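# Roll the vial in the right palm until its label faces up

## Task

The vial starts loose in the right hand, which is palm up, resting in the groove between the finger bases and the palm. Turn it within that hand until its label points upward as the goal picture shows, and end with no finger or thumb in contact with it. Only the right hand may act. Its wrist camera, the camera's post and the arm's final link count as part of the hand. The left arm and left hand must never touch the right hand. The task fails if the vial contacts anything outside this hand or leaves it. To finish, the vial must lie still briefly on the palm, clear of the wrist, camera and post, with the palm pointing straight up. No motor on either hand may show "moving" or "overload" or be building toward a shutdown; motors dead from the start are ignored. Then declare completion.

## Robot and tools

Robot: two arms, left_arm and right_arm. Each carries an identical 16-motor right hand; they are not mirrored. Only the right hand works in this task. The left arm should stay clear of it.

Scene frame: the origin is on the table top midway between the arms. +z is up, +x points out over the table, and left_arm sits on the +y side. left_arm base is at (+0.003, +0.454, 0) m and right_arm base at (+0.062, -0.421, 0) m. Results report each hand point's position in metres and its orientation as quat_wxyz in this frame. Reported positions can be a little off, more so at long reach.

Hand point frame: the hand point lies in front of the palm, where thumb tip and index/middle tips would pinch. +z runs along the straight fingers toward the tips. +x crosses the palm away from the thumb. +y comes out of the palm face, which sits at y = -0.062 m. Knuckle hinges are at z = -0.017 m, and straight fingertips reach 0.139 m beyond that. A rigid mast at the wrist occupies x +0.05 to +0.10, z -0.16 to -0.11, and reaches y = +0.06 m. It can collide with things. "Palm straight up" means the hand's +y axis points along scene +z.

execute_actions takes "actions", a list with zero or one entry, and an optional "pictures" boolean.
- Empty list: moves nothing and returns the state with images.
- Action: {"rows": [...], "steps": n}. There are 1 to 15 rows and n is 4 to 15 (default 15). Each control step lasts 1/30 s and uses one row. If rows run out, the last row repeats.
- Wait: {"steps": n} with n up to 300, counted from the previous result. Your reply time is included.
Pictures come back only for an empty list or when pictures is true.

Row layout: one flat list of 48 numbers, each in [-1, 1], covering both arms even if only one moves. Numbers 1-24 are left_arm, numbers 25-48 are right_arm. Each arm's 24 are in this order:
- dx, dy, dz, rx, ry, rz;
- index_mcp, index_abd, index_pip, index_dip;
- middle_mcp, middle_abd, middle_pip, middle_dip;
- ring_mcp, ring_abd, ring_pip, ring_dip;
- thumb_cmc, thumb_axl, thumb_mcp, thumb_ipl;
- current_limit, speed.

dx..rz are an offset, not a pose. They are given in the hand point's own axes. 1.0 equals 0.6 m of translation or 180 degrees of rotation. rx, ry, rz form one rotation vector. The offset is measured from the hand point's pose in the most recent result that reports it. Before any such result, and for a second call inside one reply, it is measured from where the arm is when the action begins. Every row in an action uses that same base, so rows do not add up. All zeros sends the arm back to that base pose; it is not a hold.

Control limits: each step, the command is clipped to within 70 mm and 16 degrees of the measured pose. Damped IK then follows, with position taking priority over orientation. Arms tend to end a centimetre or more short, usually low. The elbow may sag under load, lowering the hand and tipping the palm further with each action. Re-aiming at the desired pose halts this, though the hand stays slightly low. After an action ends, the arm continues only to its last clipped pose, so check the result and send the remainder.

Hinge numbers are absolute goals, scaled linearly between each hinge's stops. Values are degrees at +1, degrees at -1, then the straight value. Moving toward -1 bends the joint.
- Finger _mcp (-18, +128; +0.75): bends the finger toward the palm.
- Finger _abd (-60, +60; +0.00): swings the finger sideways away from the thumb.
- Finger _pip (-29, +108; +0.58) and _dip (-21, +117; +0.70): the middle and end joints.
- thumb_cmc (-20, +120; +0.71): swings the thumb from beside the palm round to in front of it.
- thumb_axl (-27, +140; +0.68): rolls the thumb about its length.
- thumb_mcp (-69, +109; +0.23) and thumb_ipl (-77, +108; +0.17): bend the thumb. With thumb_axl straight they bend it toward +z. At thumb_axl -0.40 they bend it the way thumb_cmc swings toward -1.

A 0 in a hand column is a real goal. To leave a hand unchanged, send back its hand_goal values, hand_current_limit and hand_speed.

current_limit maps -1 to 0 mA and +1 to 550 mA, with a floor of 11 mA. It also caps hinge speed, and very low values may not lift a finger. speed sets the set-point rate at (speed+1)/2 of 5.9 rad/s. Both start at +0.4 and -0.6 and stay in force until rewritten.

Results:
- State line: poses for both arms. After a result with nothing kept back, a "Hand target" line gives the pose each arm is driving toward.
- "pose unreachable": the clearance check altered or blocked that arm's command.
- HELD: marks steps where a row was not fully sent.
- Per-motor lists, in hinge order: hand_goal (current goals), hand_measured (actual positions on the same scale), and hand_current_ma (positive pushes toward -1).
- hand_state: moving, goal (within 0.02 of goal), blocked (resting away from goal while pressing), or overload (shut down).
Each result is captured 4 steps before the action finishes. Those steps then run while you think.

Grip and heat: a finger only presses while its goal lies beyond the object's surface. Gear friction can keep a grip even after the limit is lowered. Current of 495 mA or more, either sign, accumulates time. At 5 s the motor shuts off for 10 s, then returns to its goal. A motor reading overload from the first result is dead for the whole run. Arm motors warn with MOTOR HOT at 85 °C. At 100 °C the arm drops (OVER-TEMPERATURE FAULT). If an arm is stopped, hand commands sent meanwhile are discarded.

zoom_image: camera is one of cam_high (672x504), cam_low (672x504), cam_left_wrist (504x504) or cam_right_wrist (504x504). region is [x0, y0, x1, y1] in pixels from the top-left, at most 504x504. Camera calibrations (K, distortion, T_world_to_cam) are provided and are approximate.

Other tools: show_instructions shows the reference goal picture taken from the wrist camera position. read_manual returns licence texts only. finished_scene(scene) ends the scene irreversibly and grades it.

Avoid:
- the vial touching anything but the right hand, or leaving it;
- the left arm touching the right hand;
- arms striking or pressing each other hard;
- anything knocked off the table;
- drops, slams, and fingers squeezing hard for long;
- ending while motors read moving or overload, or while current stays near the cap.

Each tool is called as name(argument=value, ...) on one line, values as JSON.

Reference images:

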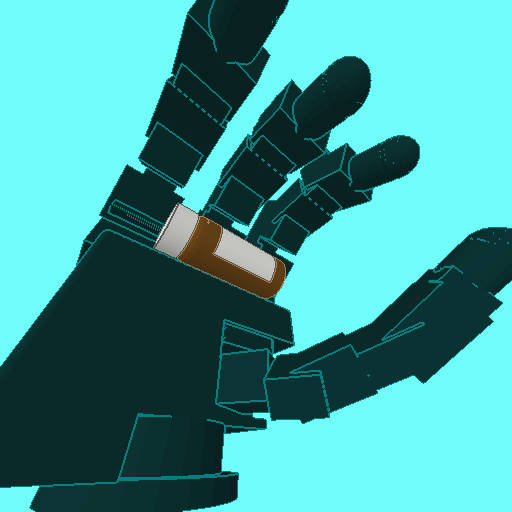

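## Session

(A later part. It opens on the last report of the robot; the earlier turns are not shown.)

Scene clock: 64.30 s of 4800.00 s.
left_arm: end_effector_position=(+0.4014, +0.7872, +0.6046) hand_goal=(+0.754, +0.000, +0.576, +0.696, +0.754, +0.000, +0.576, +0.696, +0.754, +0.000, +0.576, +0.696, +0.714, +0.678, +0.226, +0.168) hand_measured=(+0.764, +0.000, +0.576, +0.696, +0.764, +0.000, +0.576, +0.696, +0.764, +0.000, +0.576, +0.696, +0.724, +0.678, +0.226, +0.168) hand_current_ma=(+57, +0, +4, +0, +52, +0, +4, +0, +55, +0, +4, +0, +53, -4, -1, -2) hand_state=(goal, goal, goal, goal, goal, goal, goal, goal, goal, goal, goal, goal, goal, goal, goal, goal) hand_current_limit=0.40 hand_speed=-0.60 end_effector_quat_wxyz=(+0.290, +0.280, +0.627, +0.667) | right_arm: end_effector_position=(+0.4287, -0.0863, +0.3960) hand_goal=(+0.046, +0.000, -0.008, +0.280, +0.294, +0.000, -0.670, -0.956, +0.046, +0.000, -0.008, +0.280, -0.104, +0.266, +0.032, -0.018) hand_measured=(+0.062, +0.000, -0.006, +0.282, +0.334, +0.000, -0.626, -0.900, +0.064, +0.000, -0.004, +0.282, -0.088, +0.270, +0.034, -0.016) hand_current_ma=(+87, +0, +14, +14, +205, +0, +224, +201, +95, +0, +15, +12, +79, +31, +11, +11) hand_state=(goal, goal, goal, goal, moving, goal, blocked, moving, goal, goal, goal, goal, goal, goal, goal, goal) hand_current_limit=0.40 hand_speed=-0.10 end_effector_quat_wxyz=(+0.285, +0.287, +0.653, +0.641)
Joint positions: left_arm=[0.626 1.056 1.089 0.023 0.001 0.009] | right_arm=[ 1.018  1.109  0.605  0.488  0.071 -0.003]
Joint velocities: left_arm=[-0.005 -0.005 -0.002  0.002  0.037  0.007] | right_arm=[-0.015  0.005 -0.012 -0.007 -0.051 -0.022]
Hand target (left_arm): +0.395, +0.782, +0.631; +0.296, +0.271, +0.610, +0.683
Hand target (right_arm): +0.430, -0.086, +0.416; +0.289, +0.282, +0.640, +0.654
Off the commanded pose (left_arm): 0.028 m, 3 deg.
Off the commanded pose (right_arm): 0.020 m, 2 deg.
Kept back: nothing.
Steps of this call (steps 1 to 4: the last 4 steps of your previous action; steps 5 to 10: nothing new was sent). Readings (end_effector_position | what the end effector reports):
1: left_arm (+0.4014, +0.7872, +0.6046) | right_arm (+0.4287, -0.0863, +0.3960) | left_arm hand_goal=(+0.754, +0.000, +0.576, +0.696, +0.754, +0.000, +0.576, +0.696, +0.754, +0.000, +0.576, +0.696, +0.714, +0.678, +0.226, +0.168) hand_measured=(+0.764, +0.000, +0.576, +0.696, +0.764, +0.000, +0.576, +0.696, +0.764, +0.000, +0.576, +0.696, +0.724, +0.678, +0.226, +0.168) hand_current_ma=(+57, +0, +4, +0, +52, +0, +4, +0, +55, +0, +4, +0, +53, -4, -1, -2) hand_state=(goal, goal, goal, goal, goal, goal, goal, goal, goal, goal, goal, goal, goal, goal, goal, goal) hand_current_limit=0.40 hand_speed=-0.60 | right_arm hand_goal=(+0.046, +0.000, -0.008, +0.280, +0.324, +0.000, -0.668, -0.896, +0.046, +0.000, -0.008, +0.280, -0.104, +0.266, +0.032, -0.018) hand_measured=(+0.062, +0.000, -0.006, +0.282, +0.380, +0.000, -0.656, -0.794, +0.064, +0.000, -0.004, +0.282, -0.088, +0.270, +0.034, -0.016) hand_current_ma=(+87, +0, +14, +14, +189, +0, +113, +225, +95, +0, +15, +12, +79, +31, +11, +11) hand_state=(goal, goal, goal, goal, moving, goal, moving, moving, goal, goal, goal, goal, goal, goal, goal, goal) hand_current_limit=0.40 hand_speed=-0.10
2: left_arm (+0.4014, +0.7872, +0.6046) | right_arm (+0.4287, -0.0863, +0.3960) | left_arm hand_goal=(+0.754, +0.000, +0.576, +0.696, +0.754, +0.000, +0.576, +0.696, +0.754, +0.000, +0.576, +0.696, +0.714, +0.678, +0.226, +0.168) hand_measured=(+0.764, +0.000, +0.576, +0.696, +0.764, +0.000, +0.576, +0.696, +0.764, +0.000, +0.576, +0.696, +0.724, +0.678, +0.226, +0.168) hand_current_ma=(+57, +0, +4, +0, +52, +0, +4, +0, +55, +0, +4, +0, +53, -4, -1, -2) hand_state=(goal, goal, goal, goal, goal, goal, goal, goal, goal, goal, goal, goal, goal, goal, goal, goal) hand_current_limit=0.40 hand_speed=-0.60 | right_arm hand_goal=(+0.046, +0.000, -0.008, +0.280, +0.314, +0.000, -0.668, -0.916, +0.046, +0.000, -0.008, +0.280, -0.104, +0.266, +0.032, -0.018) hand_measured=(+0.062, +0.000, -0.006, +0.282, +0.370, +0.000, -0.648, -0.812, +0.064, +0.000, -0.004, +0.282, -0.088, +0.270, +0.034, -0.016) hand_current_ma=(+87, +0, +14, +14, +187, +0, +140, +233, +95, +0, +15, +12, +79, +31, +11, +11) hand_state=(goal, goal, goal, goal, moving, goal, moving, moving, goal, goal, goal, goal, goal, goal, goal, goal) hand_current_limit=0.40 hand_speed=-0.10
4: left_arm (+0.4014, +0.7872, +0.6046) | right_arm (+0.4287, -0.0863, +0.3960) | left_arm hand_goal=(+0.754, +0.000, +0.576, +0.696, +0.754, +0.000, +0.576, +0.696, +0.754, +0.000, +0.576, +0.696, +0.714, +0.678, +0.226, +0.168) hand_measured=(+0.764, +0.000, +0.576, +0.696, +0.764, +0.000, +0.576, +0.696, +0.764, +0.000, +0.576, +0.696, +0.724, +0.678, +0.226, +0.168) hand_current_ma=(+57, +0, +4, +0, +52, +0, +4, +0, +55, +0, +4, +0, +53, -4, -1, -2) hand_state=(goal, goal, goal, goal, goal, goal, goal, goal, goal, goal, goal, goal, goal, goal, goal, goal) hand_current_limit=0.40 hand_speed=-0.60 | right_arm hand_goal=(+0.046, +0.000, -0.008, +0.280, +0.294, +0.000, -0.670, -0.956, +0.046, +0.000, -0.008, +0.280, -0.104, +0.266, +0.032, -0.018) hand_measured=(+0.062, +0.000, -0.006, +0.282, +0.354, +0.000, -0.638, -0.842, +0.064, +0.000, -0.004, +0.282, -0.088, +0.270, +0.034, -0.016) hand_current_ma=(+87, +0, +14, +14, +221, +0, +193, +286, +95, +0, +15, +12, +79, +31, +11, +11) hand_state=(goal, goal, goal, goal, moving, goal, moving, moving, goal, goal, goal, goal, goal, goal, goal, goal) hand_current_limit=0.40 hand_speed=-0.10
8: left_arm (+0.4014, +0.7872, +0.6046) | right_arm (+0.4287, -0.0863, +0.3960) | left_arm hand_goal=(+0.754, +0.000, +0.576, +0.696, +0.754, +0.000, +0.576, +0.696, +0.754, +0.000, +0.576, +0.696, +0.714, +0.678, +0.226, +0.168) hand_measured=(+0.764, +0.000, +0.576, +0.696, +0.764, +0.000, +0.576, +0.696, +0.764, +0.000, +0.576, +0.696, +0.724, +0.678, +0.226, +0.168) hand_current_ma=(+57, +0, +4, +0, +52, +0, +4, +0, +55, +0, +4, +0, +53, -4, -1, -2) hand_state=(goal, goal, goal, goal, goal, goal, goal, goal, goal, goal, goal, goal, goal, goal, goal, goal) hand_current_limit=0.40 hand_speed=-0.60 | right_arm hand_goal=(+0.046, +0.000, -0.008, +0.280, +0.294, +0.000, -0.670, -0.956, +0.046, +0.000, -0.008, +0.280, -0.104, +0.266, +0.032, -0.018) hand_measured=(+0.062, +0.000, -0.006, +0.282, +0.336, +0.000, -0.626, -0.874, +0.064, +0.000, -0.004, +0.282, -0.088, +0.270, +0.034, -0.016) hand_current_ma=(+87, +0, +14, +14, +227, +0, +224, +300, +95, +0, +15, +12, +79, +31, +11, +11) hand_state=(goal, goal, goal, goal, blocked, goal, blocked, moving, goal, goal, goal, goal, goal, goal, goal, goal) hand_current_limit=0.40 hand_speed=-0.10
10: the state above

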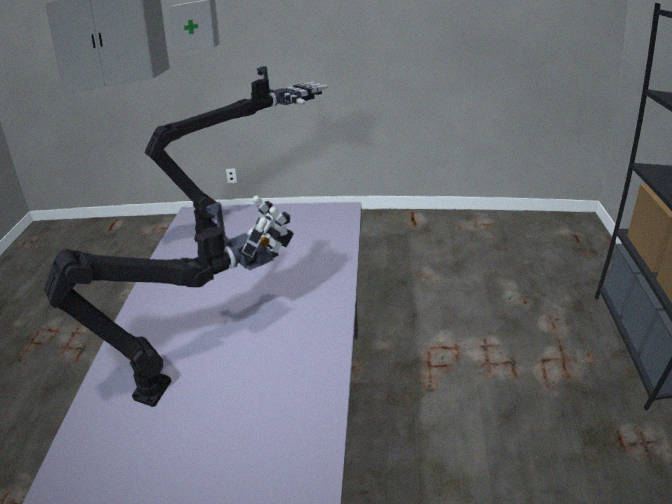

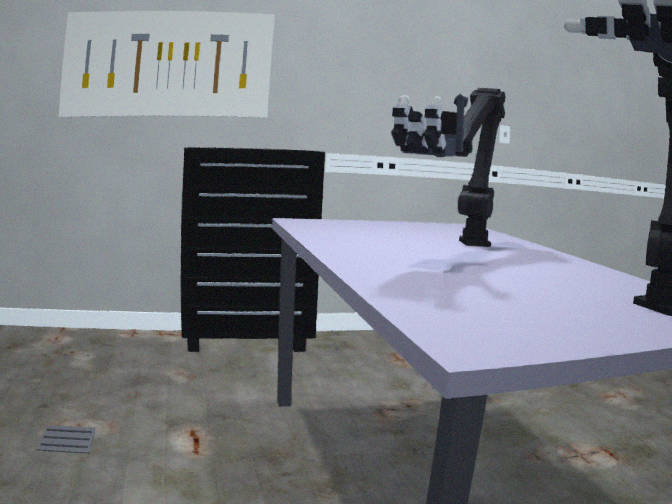

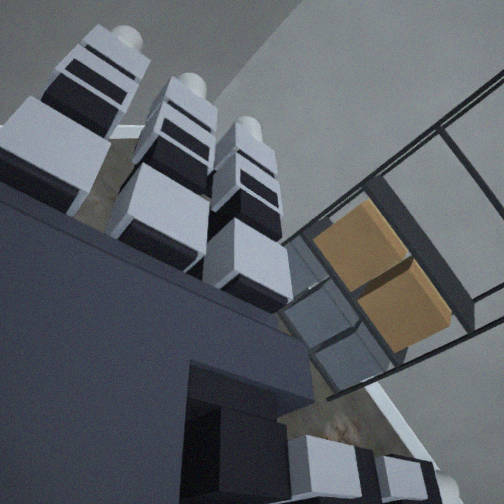

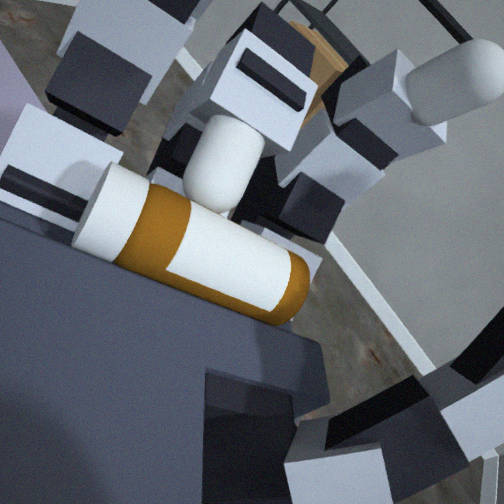

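zoom_image(camera="cam_right_wrist", region=[60, 140, 340, 350])

show_instructions()

Region (60, 140, 340, 350) of cam_right_wrist's 504x504 image, scaled by 1.800, with more detail than that image has; it fills the top 378 rows of this view, and the rest is white.

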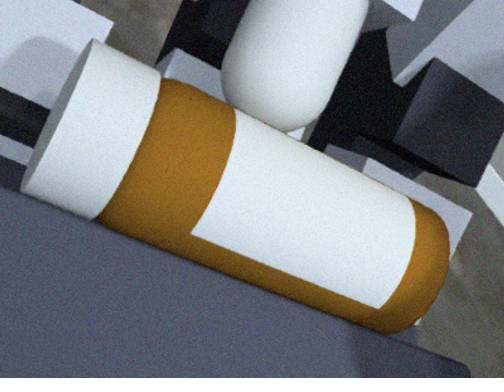

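Reference images for this scene: goal picture from the wrist camera place.

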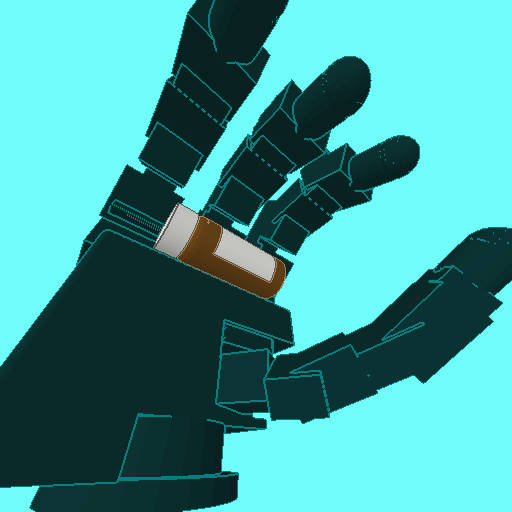

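execute_actions(actions=[])

zoom_image(camera="cam_right_wrist", region=[60, 140, 340, 350])

Scene clock: 65.43 s of 4800.00 s.
left_arm: end_effector_position=(+0.4014, +0.7872, +0.6046) hand_goal=(+0.754, +0.000, +0.576, +0.696, +0.754, +0.000, +0.576, +0.696, +0.754, +0.000, +0.576, +0.696, +0.714, +0.678, +0.226, +0.168) hand_measured=(+0.764, +0.000, +0.576, +0.696, +0.764, +0.000, +0.576, +0.696, +0.764, +0.000, +0.576, +0.696, +0.724, +0.678, +0.226, +0.168) hand_current_ma=(+57, +0, +4, +0, +52, +0, +4, +0, +55, +0, +4, +0, +53, -4, -1, -2) hand_state=(goal, goal, goal, goal, goal, goal, goal, goal, goal, goal, goal, goal, goal, goal, goal, goal) hand_current_limit=0.40 hand_speed=-0.60 end_effector_quat_wxyz=(+0.290, +0.280, +0.627, +0.667) | right_arm: end_effector_position=(+0.4287, -0.0863, +0.3960) hand_goal=(+0.046, +0.000, -0.008, +0.280, +0.294, +0.000, -0.670, -0.956, +0.046, +0.000, -0.008, +0.280, -0.104, +0.266, +0.032, -0.018) hand_measured=(+0.062, +0.000, -0.006, +0.282, +0.328, +0.000, -0.626, -0.920, +0.064, +0.000, -0.004, +0.282, -0.088, +0.270, +0.034, -0.016) hand_current_ma=(+87, +0, +14, +14, +188, +0, +224, +180, +95, +0, +15, +12, +79, +31, +11, +11) hand_state=(goal, goal, goal, goal, blocked, goal, blocked, blocked, goal, goal, goal, goal, goal, goal, goal, goal) hand_current_limit=0.40 hand_speed=-0.10 end_effector_quat_wxyz=(+0.285, +0.287, +0.653, +0.641)
Joint positions: left_arm=[0.626 1.056 1.089 0.023 0.001 0.009] | right_arm=[ 1.018  1.109  0.605  0.488  0.071 -0.003]
Joint velocities: left_arm=[ 0.005  0.015 -0.017 -0.002  0.081  0.007] | right_arm=[-0.005  0.005 -0.007  0.027  0.007 -0.051]
Hand target (left_arm): +0.395, +0.782, +0.631; +0.296, +0.271, +0.610, +0.683
Hand target (right_arm): +0.430, -0.086, +0.416; +0.289, +0.282, +0.640, +0.654
Off the commanded pose (left_arm): 0.028 m, 3 deg.
Off the commanded pose (right_arm): 0.020 m, 2 deg.
Kept back: nothing.
Steps of this call (steps 1 to 34: nothing new was sent). Readings (end_effector_position | what the end effector reports):
1: left_arm (+0.4014, +0.7872, +0.6046) | right_arm (+0.4287, -0.0863, +0.3960) | left_arm hand_goal=(+0.754, +0.000, +0.576, +0.696, +0.754, +0.000, +0.576, +0.696, +0.754, +0.000, +0.576, +0.696, +0.714, +0.678, +0.226, +0.168) hand_measured=(+0.764, +0.000, +0.576, +0.696, +0.764, +0.000, +0.576, +0.696, +0.764, +0.000, +0.576, +0.696, +0.724, +0.678, +0.226, +0.168) hand_current_ma=(+57, +0, +4, +0, +52, +0, +4, +0, +55, +0, +4, +0, +53, -4, -1, -2) hand_state=(goal, goal, goal, goal, goal, goal, goal, goal, goal, goal, goal, goal, goal, goal, goal, goal) hand_current_limit=0.40 hand_speed=-0.60 | right_arm hand_goal=(+0.046, +0.000, -0.008, +0.280, +0.294, +0.000, -0.670, -0.956, +0.046, +0.000, -0.008, +0.280, -0.104, +0.266, +0.032, -0.018) hand_measured=(+0.062, +0.000, -0.006, +0.282, +0.332, +0.000, -0.626, -0.910, +0.064, +0.000, -0.004, +0.282, -0.088, +0.270, +0.034, -0.016) hand_current_ma=(+87, +0, +14, +14, +191, +0, +224, +170, +95, +0, +15, +12, +79, +31, +11, +11) hand_state=(goal, goal, goal, goal, moving, goal, blocked, moving, goal, goal, goal, goal, goal, goal, goal, goal) hand_current_limit=0.40 hand_speed=-0.10
2: left_arm (+0.4014, +0.7872, +0.6046) | right_arm (+0.4287, -0.0863, +0.3960) | left_arm hand_goal=(+0.754, +0.000, +0.576, +0.696, +0.754, +0.000, +0.576, +0.696, +0.754, +0.000, +0.576, +0.696, +0.714, +0.678, +0.226, +0.168) hand_measured=(+0.764, +0.000, +0.576, +0.696, +0.764, +0.000, +0.576, +0.696, +0.764, +0.000, +0.576, +0.696, +0.724, +0.678, +0.226, +0.168) hand_current_ma=(+57, +0, +4, +0, +52, +0, +4, +0, +55, +0, +4, +0, +53, -4, -1, -2) hand_state=(goal, goal, goal, goal, goal, goal, goal, goal, goal, goal, goal, goal, goal, goal, goal, goal) hand_current_limit=0.40 hand_speed=-0.60 | right_arm hand_goal=(+0.046, +0.000, -0.008, +0.280, +0.294, +0.000, -0.670, -0.956, +0.046, +0.000, -0.008, +0.280, -0.104, +0.266, +0.032, -0.018) hand_measured=(+0.062, +0.000, -0.006, +0.282, +0.330, +0.000, -0.626, -0.918, +0.064, +0.000, -0.004, +0.282, -0.088, +0.270, +0.034, -0.016) hand_current_ma=(+87, +0, +14, +14, +186, +0, +224, +161, +95, +0, +15, +12, +79, +31, +11, +11) hand_state=(goal, goal, goal, goal, moving, goal, blocked, moving, goal, goal, goal, goal, goal, goal, goal, goal) hand_current_limit=0.40 hand_speed=-0.10
4: left_arm (+0.4014, +0.7872, +0.6046) | right_arm (+0.4287, -0.0863, +0.3960) | left_arm hand_goal=(+0.754, +0.000, +0.576, +0.696, +0.754, +0.000, +0.576, +0.696, +0.754, +0.000, +0.576, +0.696, +0.714, +0.678, +0.226, +0.168) hand_measured=(+0.764, +0.000, +0.576, +0.696, +0.764, +0.000, +0.576, +0.696, +0.764, +0.000, +0.576, +0.696, +0.724, +0.678, +0.226, +0.168) hand_current_ma=(+57, +0, +4, +0, +52, +0, +4, +0, +55, +0, +4, +0, +53, -4, -1, -2) hand_state=(goal, goal, goal, goal, goal, goal, goal, goal, goal, goal, goal, goal, goal, goal, goal, goal) hand_current_limit=0.40 hand_speed=-0.60 | right_arm hand_goal=(+0.046, +0.000, -0.008, +0.280, +0.294, +0.000, -0.670, -0.956, +0.046, +0.000, -0.008, +0.280, -0.104, +0.266, +0.032, -0.018) hand_measured=(+0.062, +0.000, -0.006, +0.282, +0.328, +0.000, -0.626, -0.920, +0.064, +0.000, -0.004, +0.282, -0.088, +0.270, +0.034, -0.016) hand_current_ma=(+87, +0, +14, +14, +188, +0, +224, +180, +95, +0, +15, +12, +79, +31, +11, +11) hand_state=(goal, goal, goal, goal, blocked, goal, blocked, blocked, goal, goal, goal, goal, goal, goal, goal, goal) hand_current_limit=0.40 hand_speed=-0.10
8: left_arm (+0.4014, +0.7872, +0.6046) | right_arm (+0.4287, -0.0863, +0.3960) | left_arm hand_goal=(+0.754, +0.000, +0.576, +0.696, +0.754, +0.000, +0.576, +0.696, +0.754, +0.000, +0.576, +0.696, +0.714, +0.678, +0.226, +0.168) hand_measured=(+0.764, +0.000, +0.576, +0.696, +0.764, +0.000, +0.576, +0.696, +0.764, +0.000, +0.576, +0.696, +0.724, +0.678, +0.226, +0.168) hand_current_ma=(+57, +0, +4, +0, +52, +0, +4, +0, +55, +0, +4, +0, +53, -4, -1, -2) hand_state=(goal, goal, goal, goal, goal, goal, goal, goal, goal, goal, goal, goal, goal, goal, goal, goal) hand_current_limit=0.40 hand_speed=-0.60 | right_arm hand_goal=(+0.046, +0.000, -0.008, +0.280, +0.294, +0.000, -0.670, -0.956, +0.046, +0.000, -0.008, +0.280, -0.104, +0.266, +0.032, -0.018) hand_measured=(+0.062, +0.000, -0.006, +0.282, +0.328, +0.000, -0.626, -0.920, +0.064, +0.000, -0.004, +0.282, -0.088, +0.270, +0.034, -0.016) hand_current_ma=(+87, +0, +14, +14, +188, +0, +224, +180, +95, +0, +15, +12, +79, +31, +11, +11) hand_state=(goal, goal, goal, goal, blocked, goal, blocked, blocked, goal, goal, goal, goal, goal, goal, goal, goal) hand_current_limit=0.40 hand_speed=-0.10
34: the state above

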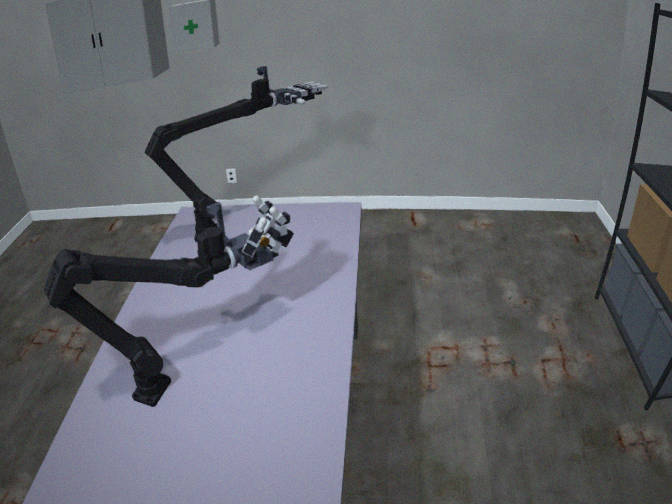

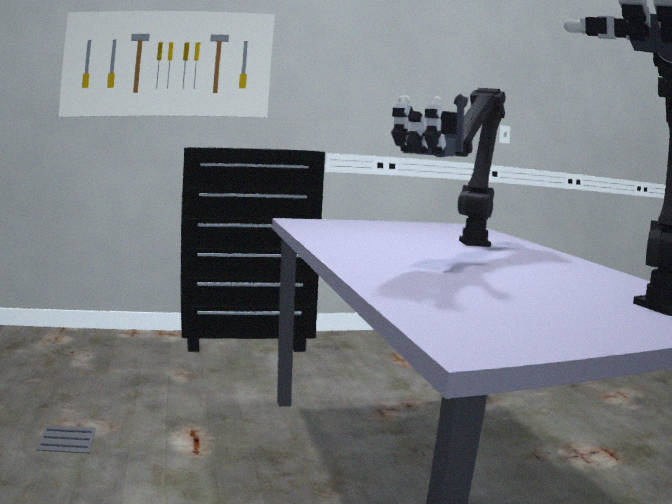

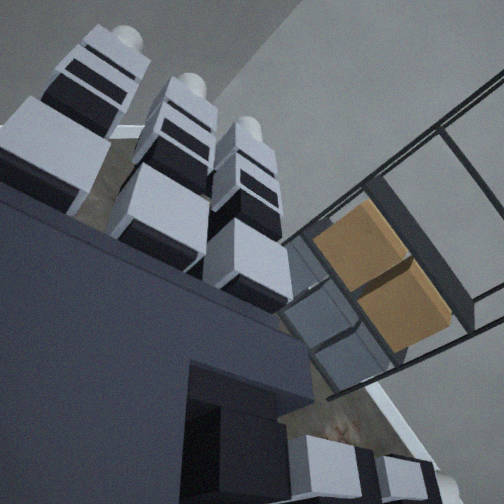

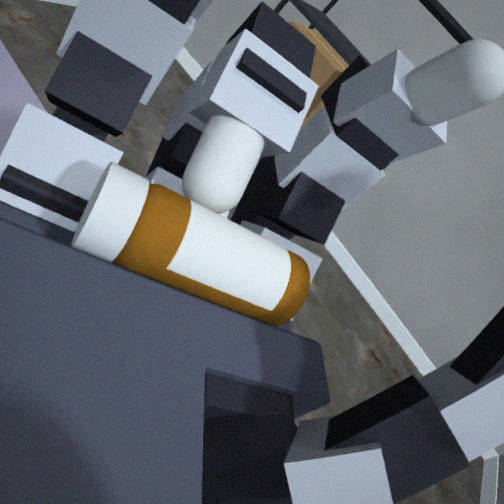

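Region (60, 140, 340, 350) of cam_right_wrist's 504x504 image, scaled by 1.800, with more detail than that image has; it fills the top 378 rows of this view, and the rest is white.

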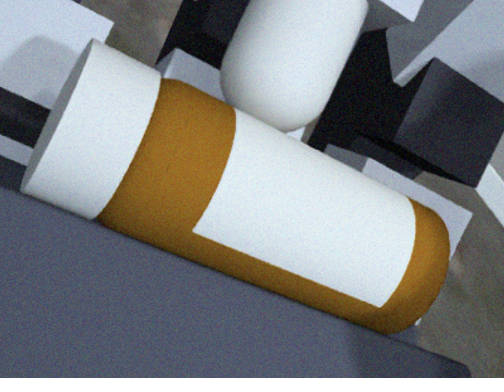

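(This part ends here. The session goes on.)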